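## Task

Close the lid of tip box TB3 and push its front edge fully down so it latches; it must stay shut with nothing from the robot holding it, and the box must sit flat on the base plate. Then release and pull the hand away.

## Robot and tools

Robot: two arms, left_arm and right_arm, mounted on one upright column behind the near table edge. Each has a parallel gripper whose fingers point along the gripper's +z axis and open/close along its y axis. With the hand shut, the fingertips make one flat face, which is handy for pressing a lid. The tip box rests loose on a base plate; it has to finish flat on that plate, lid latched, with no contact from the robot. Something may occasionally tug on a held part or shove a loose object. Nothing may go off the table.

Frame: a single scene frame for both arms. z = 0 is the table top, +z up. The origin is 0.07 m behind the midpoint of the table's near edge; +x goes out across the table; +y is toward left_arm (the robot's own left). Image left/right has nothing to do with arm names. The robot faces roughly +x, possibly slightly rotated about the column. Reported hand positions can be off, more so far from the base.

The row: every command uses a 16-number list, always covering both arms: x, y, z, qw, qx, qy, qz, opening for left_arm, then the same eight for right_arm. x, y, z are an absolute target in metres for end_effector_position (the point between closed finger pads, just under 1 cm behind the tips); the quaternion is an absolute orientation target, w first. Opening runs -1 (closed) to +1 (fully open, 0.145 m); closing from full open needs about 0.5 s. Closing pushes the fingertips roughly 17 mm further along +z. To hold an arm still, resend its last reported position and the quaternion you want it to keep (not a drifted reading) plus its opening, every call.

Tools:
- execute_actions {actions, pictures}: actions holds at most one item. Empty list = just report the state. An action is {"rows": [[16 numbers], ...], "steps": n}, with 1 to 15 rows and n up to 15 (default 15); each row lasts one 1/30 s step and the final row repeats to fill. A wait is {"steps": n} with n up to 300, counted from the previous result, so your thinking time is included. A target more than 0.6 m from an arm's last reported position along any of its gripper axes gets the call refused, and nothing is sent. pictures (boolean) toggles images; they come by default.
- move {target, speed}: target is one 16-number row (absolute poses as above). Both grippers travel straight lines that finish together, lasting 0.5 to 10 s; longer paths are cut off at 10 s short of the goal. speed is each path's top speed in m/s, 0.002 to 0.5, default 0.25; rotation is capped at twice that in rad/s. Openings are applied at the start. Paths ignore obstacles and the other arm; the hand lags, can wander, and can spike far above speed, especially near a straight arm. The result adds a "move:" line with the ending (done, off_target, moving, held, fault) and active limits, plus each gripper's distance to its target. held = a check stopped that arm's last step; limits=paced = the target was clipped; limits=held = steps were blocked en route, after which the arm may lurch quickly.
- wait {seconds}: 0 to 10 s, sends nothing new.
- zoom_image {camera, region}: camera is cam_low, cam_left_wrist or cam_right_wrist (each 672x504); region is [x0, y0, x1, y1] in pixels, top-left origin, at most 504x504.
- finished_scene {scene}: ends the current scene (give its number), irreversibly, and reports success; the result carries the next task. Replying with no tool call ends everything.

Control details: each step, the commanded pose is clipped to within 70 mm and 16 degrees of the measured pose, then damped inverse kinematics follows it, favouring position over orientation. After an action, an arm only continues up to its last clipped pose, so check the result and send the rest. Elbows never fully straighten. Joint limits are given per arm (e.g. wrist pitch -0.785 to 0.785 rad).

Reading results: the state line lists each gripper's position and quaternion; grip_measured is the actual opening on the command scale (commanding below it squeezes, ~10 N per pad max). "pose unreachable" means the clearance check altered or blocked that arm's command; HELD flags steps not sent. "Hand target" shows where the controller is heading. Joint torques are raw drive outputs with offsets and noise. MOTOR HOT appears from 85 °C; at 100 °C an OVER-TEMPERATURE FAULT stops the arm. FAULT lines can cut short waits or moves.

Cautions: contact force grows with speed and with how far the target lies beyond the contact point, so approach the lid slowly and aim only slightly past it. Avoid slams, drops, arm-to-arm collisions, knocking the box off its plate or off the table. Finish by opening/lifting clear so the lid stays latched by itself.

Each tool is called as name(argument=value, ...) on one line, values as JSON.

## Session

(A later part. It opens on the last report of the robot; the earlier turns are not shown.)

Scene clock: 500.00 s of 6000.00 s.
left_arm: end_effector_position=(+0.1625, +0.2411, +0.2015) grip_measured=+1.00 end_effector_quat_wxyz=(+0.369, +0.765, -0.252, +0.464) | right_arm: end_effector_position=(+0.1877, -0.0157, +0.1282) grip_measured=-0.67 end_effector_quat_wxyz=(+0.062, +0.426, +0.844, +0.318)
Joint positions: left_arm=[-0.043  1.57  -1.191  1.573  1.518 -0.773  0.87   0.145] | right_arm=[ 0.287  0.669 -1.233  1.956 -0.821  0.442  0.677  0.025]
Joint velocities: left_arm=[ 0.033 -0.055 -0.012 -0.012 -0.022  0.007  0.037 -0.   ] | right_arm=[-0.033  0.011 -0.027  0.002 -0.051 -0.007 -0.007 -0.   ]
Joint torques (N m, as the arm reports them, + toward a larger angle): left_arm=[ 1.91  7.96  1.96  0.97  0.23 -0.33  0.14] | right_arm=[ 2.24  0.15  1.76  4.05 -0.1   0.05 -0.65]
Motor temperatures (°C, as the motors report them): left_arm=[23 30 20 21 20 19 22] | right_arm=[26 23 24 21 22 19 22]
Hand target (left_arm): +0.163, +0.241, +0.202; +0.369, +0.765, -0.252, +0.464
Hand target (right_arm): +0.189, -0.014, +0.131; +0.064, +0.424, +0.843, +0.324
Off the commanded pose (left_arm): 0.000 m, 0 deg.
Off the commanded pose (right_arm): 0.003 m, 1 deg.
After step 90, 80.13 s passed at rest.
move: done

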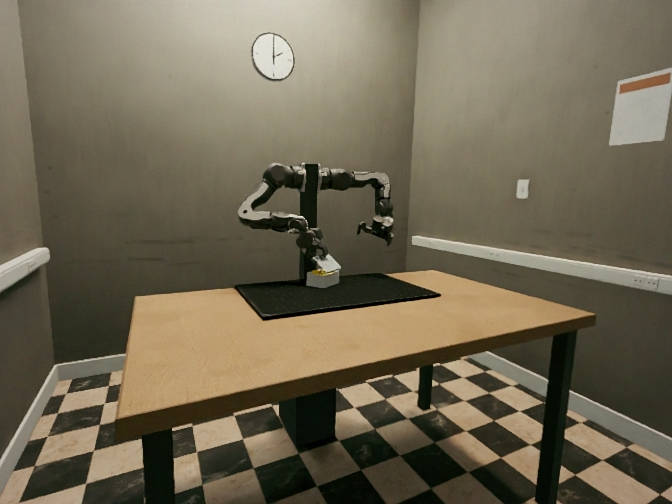

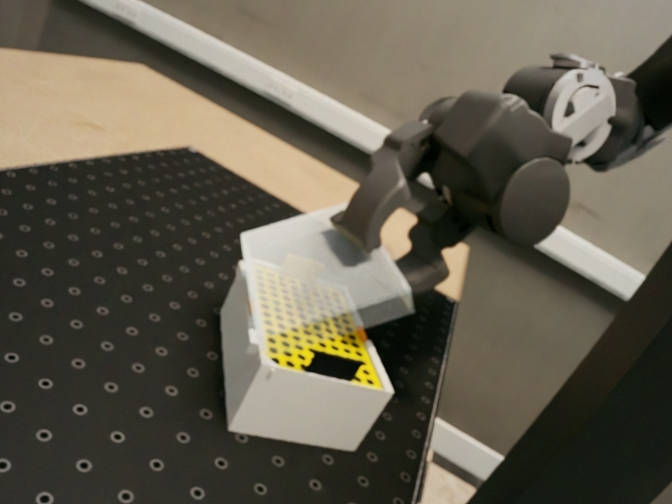

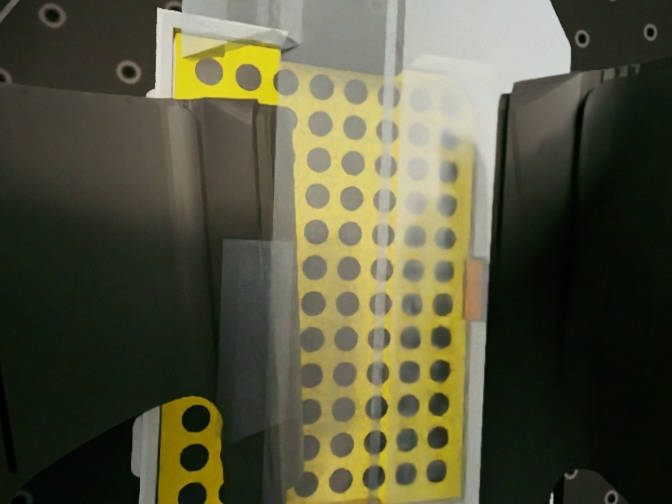

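execute_actions(actions=[])

Scene clock: 537.27 s of 6000.00 s.
left_arm: end_effector_position=(+0.1625, +0.2411, +0.2015) grip_measured=+1.00 end_effector_quat_wxyz=(+0.369, +0.765, -0.252, +0.464) | right_arm: end_effector_position=(+0.1877, -0.0157, +0.1282) grip_measured=-0.67 end_effector_quat_wxyz=(+0.062, +0.426, +0.844, +0.318)
Joint positions: left_arm=[-0.043  1.57  -1.191  1.573  1.518 -0.773  0.87   0.145] | right_arm=[ 0.287  0.669 -1.233  1.956 -0.821  0.442  0.677  0.025]
Joint velocities: left_arm=[ 0.011 -0.011 -0.022 -0.022  0.022 -0.022 -0.095  0.   ] | right_arm=[ 0.055  0.011 -0.012 -0.012  0.081  0.051 -0.037  0.   ]
Joint torques (N m, as the arm reports them, + toward a larger angle): left_arm=[ 1.93  7.97  1.92  0.94  0.21 -0.36  0.12] | right_arm=[ 2.23  0.16  1.76  4.05 -0.1   0.04 -0.65]
Motor temperatures (°C, as the motors report them): left_arm=[23 31 20 21 20 19 22] | right_arm=[25 23 23 21 22 19 22]
Hand target (left_arm): +0.163, +0.241, +0.202; +0.369, +0.765, -0.252, +0.464
Hand target (right_arm): +0.189, -0.014, +0.130; +0.064, +0.424, +0.843, +0.324
Off the commanded pose (left_arm): 0.000 m, 0 deg.
Off the commanded pose (right_arm): 0.003 m, 1 deg.
Steps of this call (steps 1 to 90: nothing new was sent; then 34.27 s passed at rest). Readings (end_effector_position):
1: left_arm (+0.1625, +0.2411, +0.2015) | right_arm (+0.1877, -0.0157, +0.1282)
2: left_arm (+0.1625, +0.2411, +0.2015) | right_arm (+0.1877, -0.0157, +0.1282)
4: left_arm (+0.1625, +0.2411, +0.2015) | right_arm (+0.1877, -0.0157, +0.1282)
8: left_arm (+0.1625, +0.2411, +0.2015) | right_arm (+0.1877, -0.0157, +0.1282)
90: the state above

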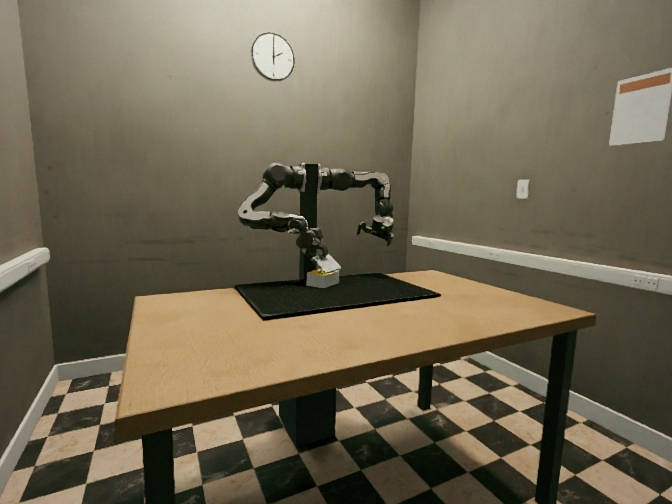

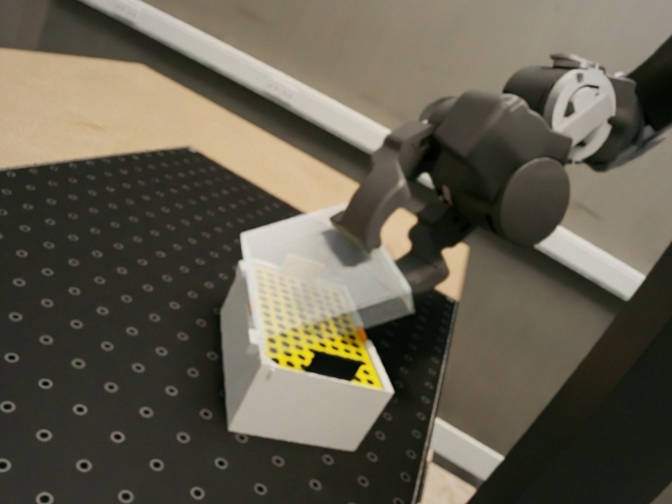

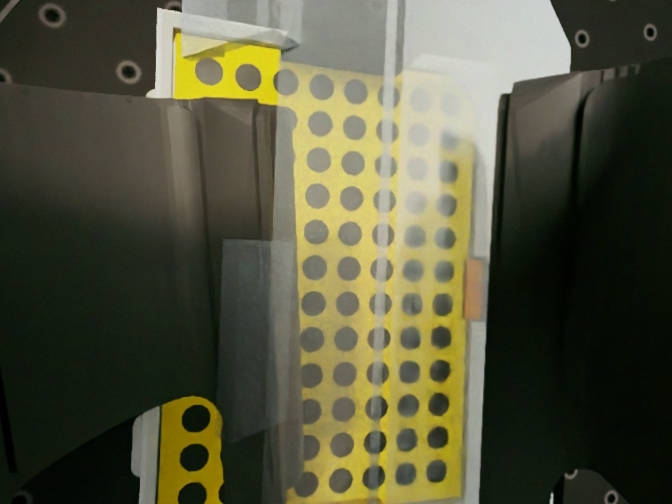

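move(target=[0.1625,0.2411,0.2015,0.369,0.765,-0.252,0.464,1.0, 0.1661,-0.0289,0.0962,0.1084,0.4395,0.8391,0.3019,-0.5], speed=0.04)

Scene clock: 658.77 s of 6000.00 s.
left_arm: end_effector_position=(+0.1625, +0.2411, +0.2015) grip_measured=+1.00 end_effector_quat_wxyz=(+0.369, +0.765, -0.252, +0.464) | right_arm: end_effector_position=(+0.1653, -0.0290, +0.0955) grip_measured=-0.50 end_effector_quat_wxyz=(+0.105, +0.439, +0.840, +0.299)
Joint positions: left_arm=[-0.043  1.57  -1.191  1.573  1.518 -0.773  0.87   0.145] | right_arm=[ 0.123  0.659 -1.242  1.889 -0.985  0.504  0.574  0.038]
Joint velocities: left_arm=[ 0.121  0.033 -0.002 -0.017  0.037 -0.007 -0.066  0.   ] | right_arm=[-0.033 -0.055 -0.017  0.012  0.022 -0.037 -0.095 -0.   ]
Joint torques (N m, as the arm reports them, + toward a larger angle): left_arm=[ 1.98  8.01  2.03  0.95  0.21 -0.33  0.11] | right_arm=[ 0.84  0.12  1.37  3.14 -0.17  0.23 -0.65]
Motor temperatures (°C, as the motors report them): left_arm=[23 32 20 21 20 19 22] | right_arm=[25 23 23 22 22 19 22]
Hand target (left_arm): +0.163, +0.241, +0.202; +0.369, +0.765, -0.252, +0.464
Hand target (right_arm): +0.167, -0.029, +0.096; +0.108, +0.440, +0.839, +0.302
Off the commanded pose (left_arm): 0.000 m, 0 deg.
Off the commanded pose (right_arm): 0.001 m, 1 deg.
After step 90, 117.00 s passed at rest.
move: done

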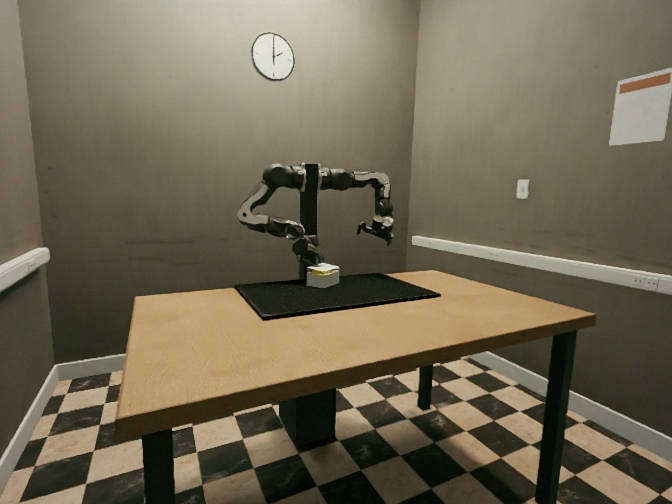

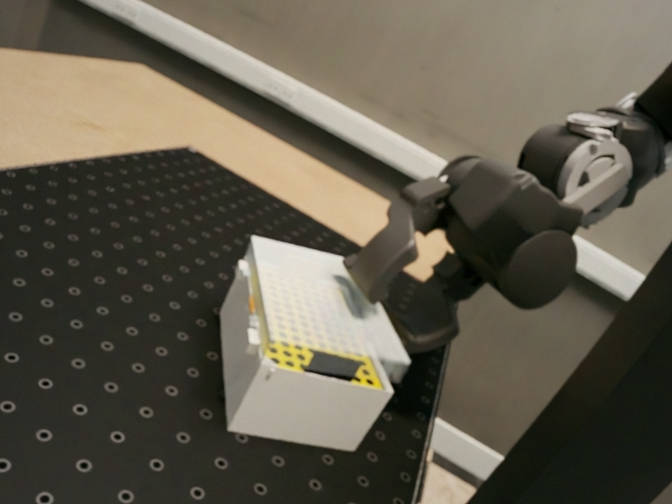

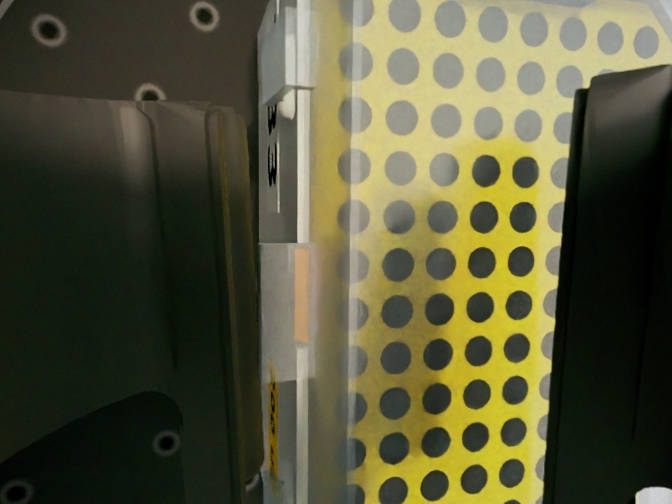

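zoom_image(camera="cam_left_wrist", region=[210, 200, 490, 460])

zoom_image(camera="cam_right_wrist", region=[180, 0, 420, 500])

Region (210, 200, 490, 460) of cam_left_wrist's 672x504 image, scaled by 1.800, with more detail than that image has; it fills the top 468 rows of this view, and the rest is white.

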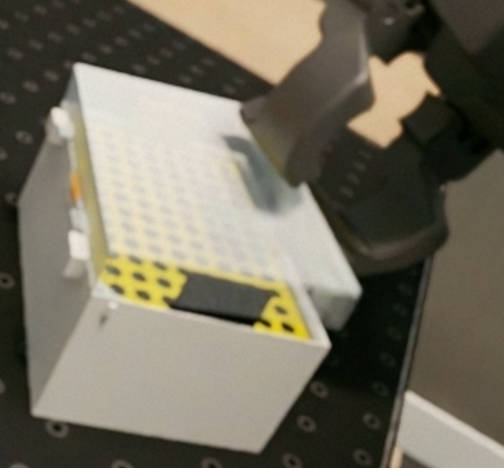

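Region (180, 0, 420, 500) of cam_right_wrist's 672x504 image, scaled by 1.008, with more detail than that image has; it fills the left 242 columns of this view, and the rest is white.

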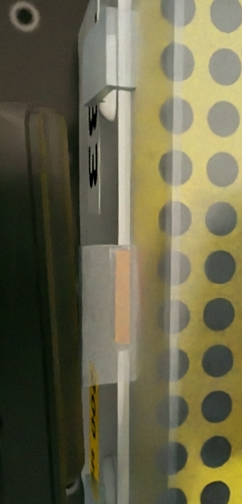

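move(target=[0.1625,0.2411,0.2015,0.369,0.765,-0.252,0.464,1.0, 0.1733,-0.0243,0.116,-0.0097,0.4774,0.8770,0.0550,-0.35], speed=0.16)

Scene clock: 780.80 s of 6000.00 s.
left_arm: end_effector_position=(+0.1625, +0.2411, +0.2015) grip_measured=+1.00 end_effector_quat_wxyz=(+0.369, +0.765, -0.252, +0.464) | right_arm: end_effector_position=(+0.1750, -0.0240, +0.1176) grip_measured=-0.35 end_effector_quat_wxyz=(-0.007, +0.476, +0.877, +0.059)
Joint positions: left_arm=[-0.043  1.57  -1.191  1.573  1.518 -0.773  0.87   0.145] | right_arm=[ 0.517  0.417 -1.283  1.81  -0.87   0.646  1.416  0.049]
Joint velocities: left_arm=[-0.055 -0.077 -0.002 -0.007 -0.007  0.007 -0.022 -0.   ] | right_arm=[ 0.011  0.011 -0.022  0.007  0.022 -0.022 -0.007 -0.   ]
Joint torques (N m, as the arm reports them, + toward a larger angle): left_arm=[ 2.12  7.95  1.88  1.    0.23 -0.33  0.11] | right_arm=[ 3.14 -0.89  1.56  2.58  0.07  0.28  0.11]
Motor temperatures (°C, as the motors report them): left_arm=[23 32 20 21 20 19 22] | right_arm=[24 23 23 22 22 19 22]
Hand target (left_arm): +0.163, +0.241, +0.202; +0.369, +0.765, -0.252, +0.464
Hand target (right_arm): +0.174, -0.025, +0.117; -0.009, +0.477, +0.877, +0.055
Off the commanded pose (left_arm): 0.000 m, 0 deg.
Off the commanded pose (right_arm): 0.002 m, 1 deg.
After step 90, 117.00 s passed at rest.
move: done

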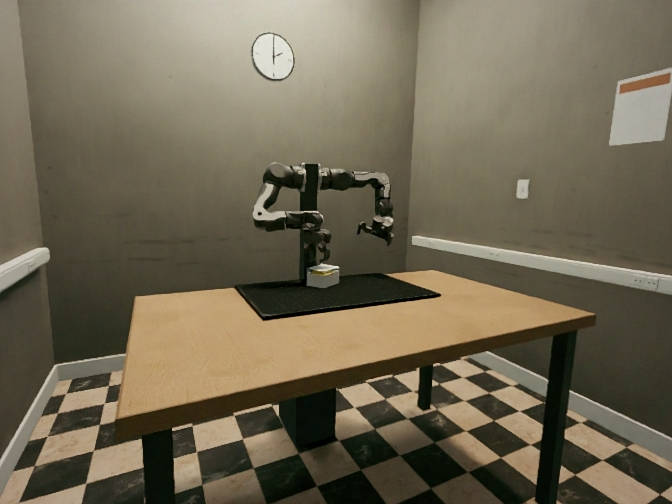

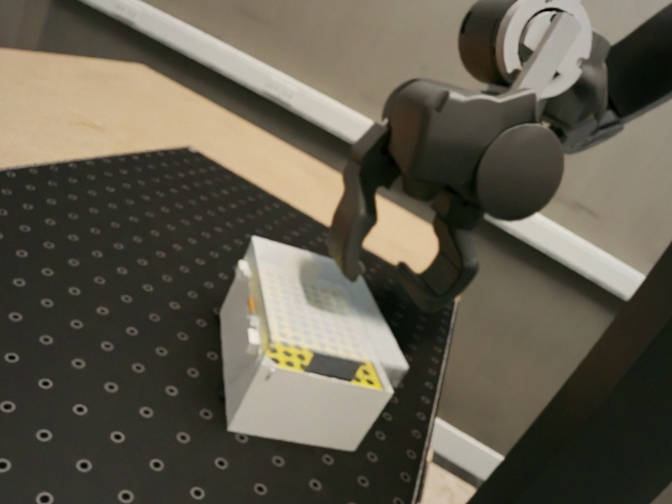

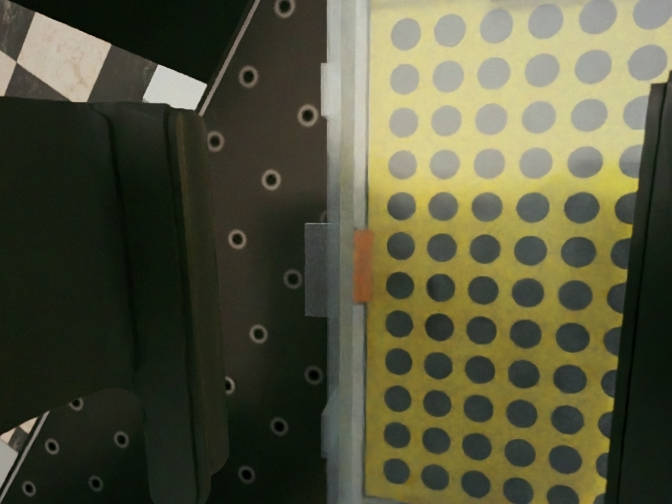

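zoom_image(camera="cam_left_wrist", region=[250, 300, 430, 450])

Region (250, 300, 430, 450) of cam_left_wrist's 672x504 image, scaled by 2.800, with more detail than that image has.

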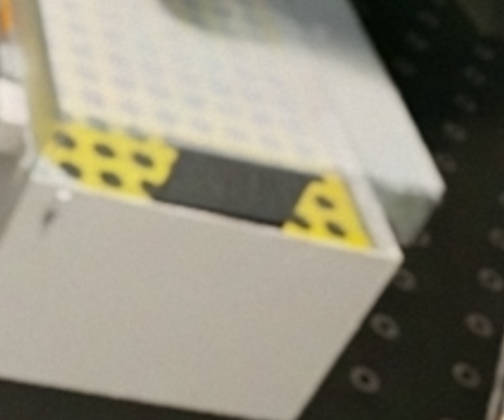

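move(target=[0.1625,0.2411,0.2015,0.369,0.765,-0.252,0.464,1.0, 0.1741,-0.0237,0.093,-0.0097,0.4774,0.8770,0.0550,-1.0], speed=0.02)

Scene clock: 810.63 s of 6000.00 s.
left_arm: end_effector_position=(+0.1625, +0.2411, +0.2015) grip_measured=+1.00 end_effector_quat_wxyz=(+0.369, +0.765, -0.252, +0.464) | right_arm: end_effector_position=(+0.1735, -0.0245, +0.0935) grip_measured=-1.00 end_effector_quat_wxyz=(-0.010, +0.478, +0.877, +0.052)
Joint positions: left_arm=[-0.043  1.57  -1.191  1.573  1.518 -0.773  0.87   0.145] | right_arm=[ 0.469  0.392 -1.283  1.709 -0.87   0.599  1.341  0.   ]
Joint velocities: left_arm=[-0.011 -0.033 -0.012  0.012 -0.007 -0.037 -0.022 -0.   ] | right_arm=[-0.055  0.011 -0.012  0.002 -0.066  0.051 -0.007 -0.   ]
Joint torques (N m, as the arm reports them, + toward a larger angle): left_arm=[ 1.93  7.92  1.94  0.9   0.23 -0.31  0.15] | right_arm=[ 2.65 -1.3   2.06  2.42  0.09  0.05 -0.41]
Motor temperatures (°C, as the motors report them): left_arm=[23 33 20 21 20 19 22] | right_arm=[24 23 23 21 22 19 22]
Hand target (left_arm): +0.163, +0.241, +0.202; +0.369, +0.765, -0.252, +0.464
Hand target (right_arm): +0.174, -0.024, +0.093; -0.010, +0.477, +0.877, +0.055
Off the commanded pose (left_arm): 0.000 m, 0 deg.
Off the commanded pose (right_arm): 0.001 m, 0 deg.
After step 90, 25.37 s passed at rest.
move: done

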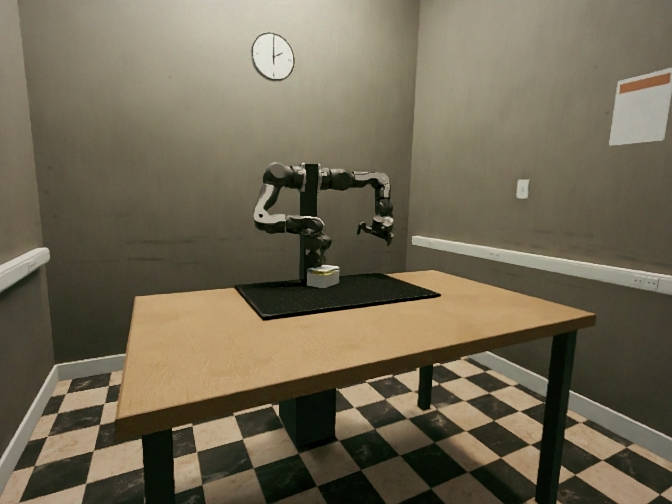

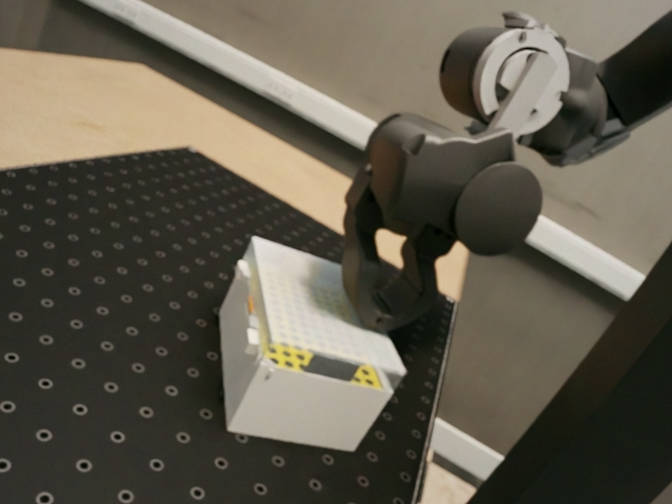

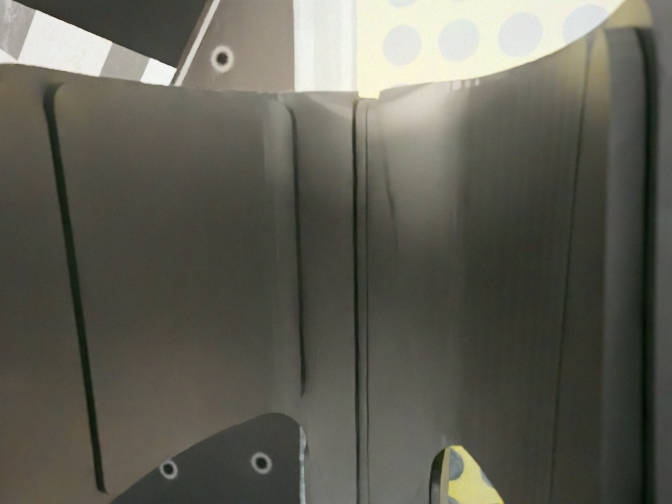

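zoom_image(camera="cam_left_wrist", region=[250, 300, 430, 450])

Region (250, 300, 430, 450) of cam_left_wrist's 672x504 image, scaled by 2.800, with more detail than that image has.

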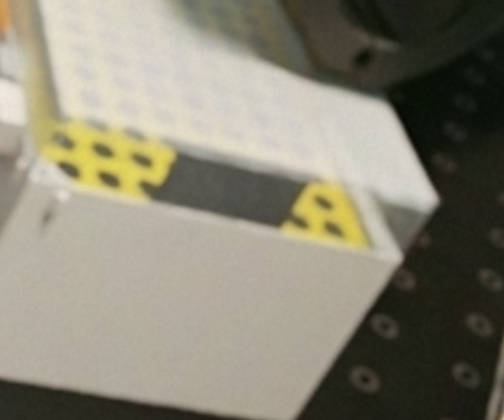

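move(target=[0.1625,0.2411,0.2015,0.369,0.765,-0.252,0.464,1.0, 0.1741,-0.0237,0.089,-0.0097,0.4774,0.8770,0.0550,-1.0], speed=0.008)

Scene clock: 822.43 s of 6000.00 s.
left_arm: end_effector_position=(+0.1625, +0.2411, +0.2015) grip_measured=+1.00 end_effector_quat_wxyz=(+0.369, +0.765, -0.252, +0.464) | right_arm: end_effector_position=(+0.1745, -0.0236, +0.0928) grip_measured=-1.00 end_effector_quat_wxyz=(-0.011, +0.479, +0.876, +0.053)
Joint positions: left_arm=[-0.043  1.57  -1.191  1.573  1.518 -0.773  0.87   0.145] | right_arm=[ 0.464  0.387 -1.275  1.701 -0.872  0.593  1.339  0.   ]
Joint velocities: left_arm=[ 0.011  0.011  0.002  0.012 -0.066  0.022  0.007 -0.   ] | right_arm=[ 0.011  0.011 -0.007  0.007 -0.11  -0.081  0.037 -0.   ]
Joint torques (N m, as the arm reports them, + toward a larger angle): left_arm=[ 1.82  8.02  1.92  0.99  0.23 -0.33  0.14] | right_arm=[ 1.23 -1.05  1.31  1.05  0.02 -0.05 -0.78]
Motor temperatures (°C, as the motors report them): left_arm=[23 33 20 21 20 19 22] | right_arm=[24 23 23 21 22 19 22]
Hand target (left_arm): +0.163, +0.241, +0.202; +0.369, +0.765, -0.252, +0.464
Hand target (right_arm): +0.174, -0.024, +0.089; -0.010, +0.477, +0.877, +0.055
Off the commanded pose (left_arm): 0.000 m, 0 deg.
Off the commanded pose (right_arm): 0.004 m, 0 deg.
After step 90, 8.00 s passed at rest.
move: off_target (right_arm)

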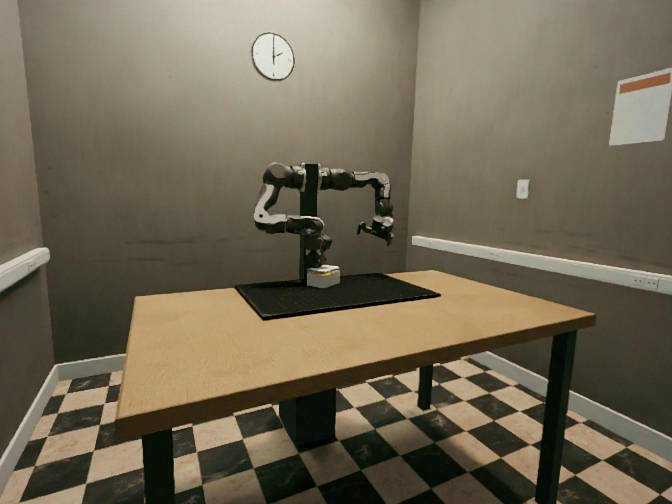

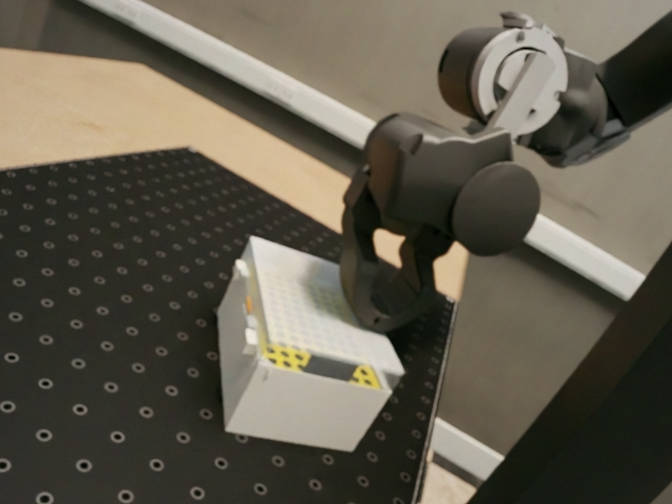

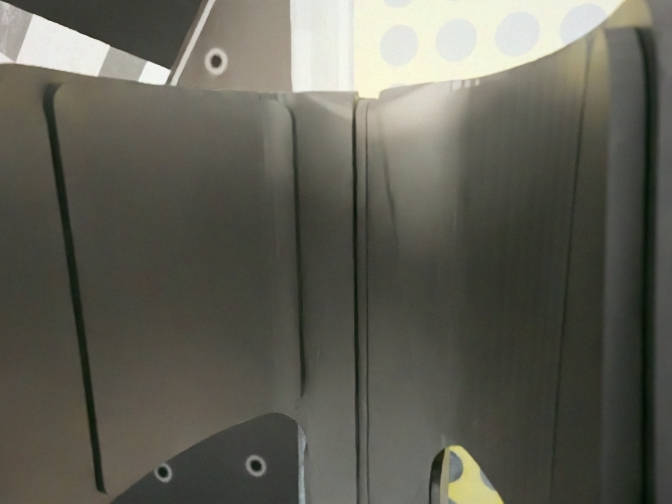

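zoom_image(camera="cam_left_wrist", region=[330, 340, 420, 415])

zoom_image(camera="cam_low", region=[295, 250, 350, 295])

Region (330, 340, 420, 415) of cam_left_wrist's 672x504 image, scaled by 5.600, with more detail than that image has.

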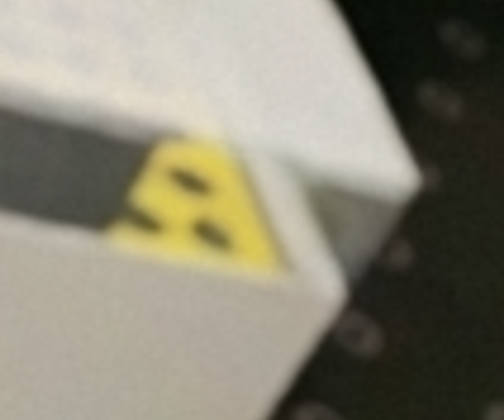

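Region (295, 250, 350, 295) of cam_low's 672x504 image, scaled by 9.164, with more detail than that image has; it fills the top 412 rows of this view, and the rest is white.

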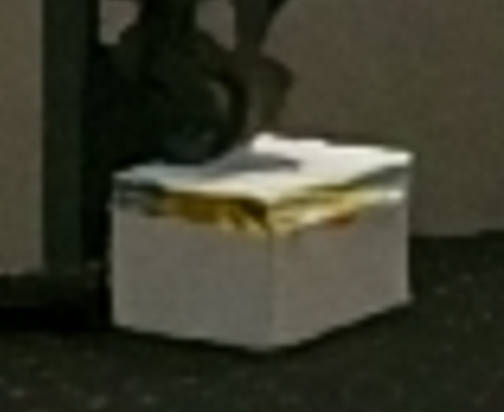

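move(target=[0.1625,0.2411,0.2015,0.369,0.765,-0.252,0.464,1.0, 0.23,-0.185,0.205,0.1084,0.4395,0.8391,0.3019,-1.0], speed=0.2)

Scene clock: 878.93 s of 6000.00 s.
left_arm: end_effector_position=(+0.1625, +0.2411, +0.2015) grip_measured=+1.00 end_effector_quat_wxyz=(+0.369, +0.765, -0.252, +0.464) | right_arm: end_effector_position=(+0.2278, -0.1865, +0.2040) grip_measured=-1.00 end_effector_quat_wxyz=(+0.108, +0.440, +0.841, +0.297)
Joint positions: left_arm=[-0.043  1.57  -1.191  1.573  1.518 -0.773  0.87   0.145] | right_arm=[ 0.09   1.407 -0.669  2.076 -0.376 -0.021  0.528  0.   ]
Joint velocities: left_arm=[ 0.077  0.011 -0.012  0.012 -0.007  0.007 -0.022 -0.   ] | right_arm=[-0.077 -0.121  0.002 -0.002 -0.081  0.007  0.022 -0.   ]
Joint torques (N m, as the arm reports them, + toward a larger angle): left_arm=[ 1.93  7.92  1.95  0.87  0.2  -0.33  0.12] | right_arm=[ 1.8   3.89  2.61  1.72  0.09  0.07 -0.63]
Motor temperatures (°C, as the motors report them): left_arm=[23 33 20 21 20 19 22] | right_arm=[24 23 23 21 22 19 23]
Hand target (left_arm): +0.163, +0.241, +0.202; +0.369, +0.765, -0.252, +0.464
Hand target (right_arm): +0.228, -0.185, +0.205; +0.108, +0.439, +0.840, +0.301
Off the commanded pose (left_arm): 0.000 m, 0 deg.
Off the commanded pose (right_arm): 0.003 m, 1 deg.
After step 90, 51.70 s passed at rest.
move: done

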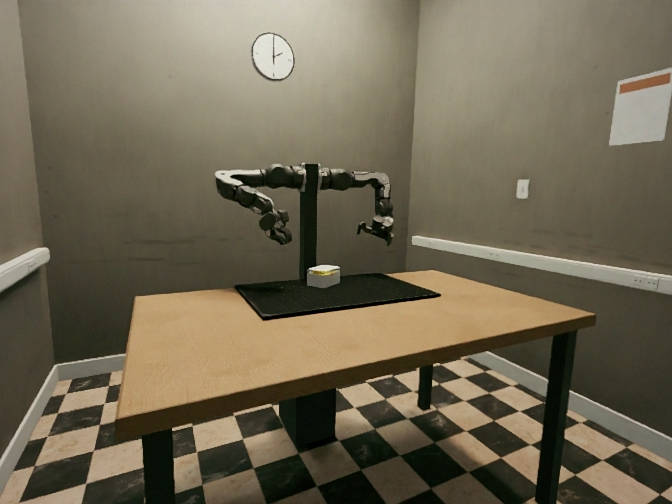

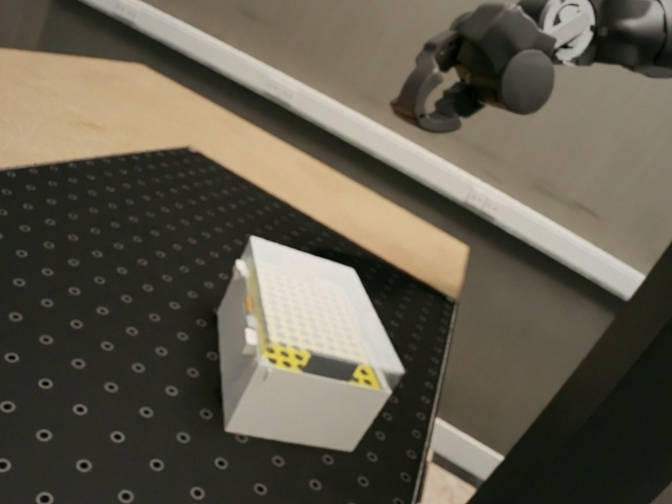

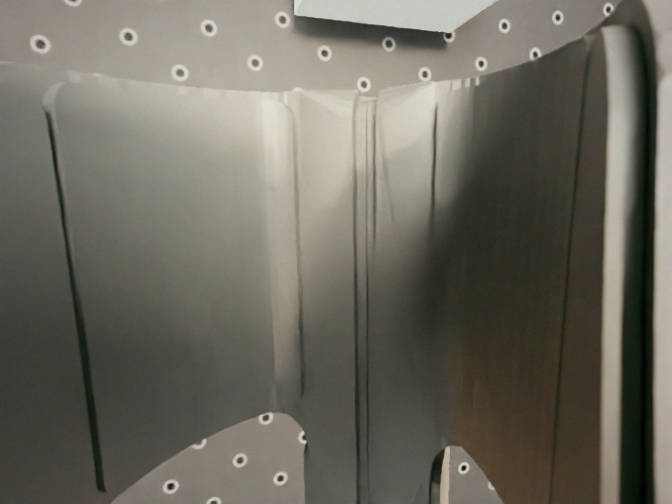

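zoom_image(camera="cam_left_wrist", region=[330, 340, 420, 415])

zoom_image(camera="cam_left_wrist", region=[200, 220, 430, 460])

Region (330, 340, 420, 415) of cam_left_wrist's 672x504 image, scaled by 5.600, with more detail than that image has.

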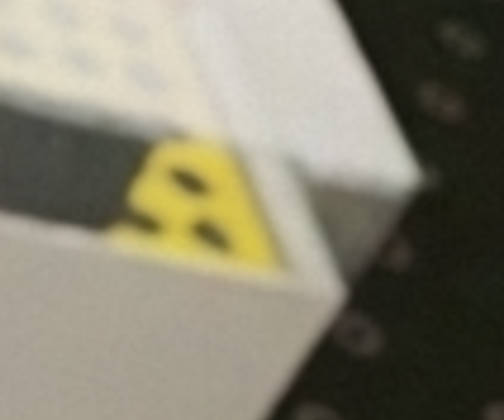

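Region (200, 220, 430, 460) of cam_left_wrist's 672x504 image, scaled by 2.100, with more detail than that image has; it fills the left 483 columns of this view, and the rest is white.

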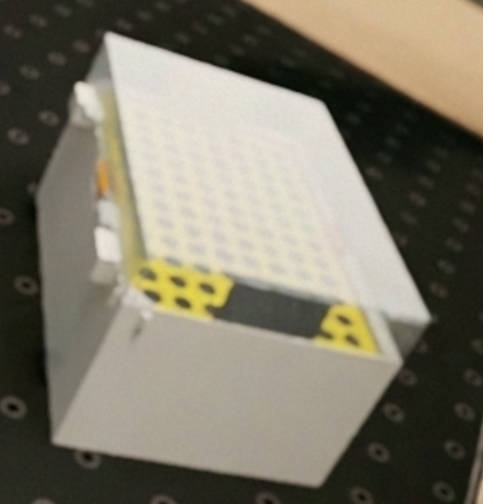

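finished_scene(scene=1)

The scene is finished: the task was done.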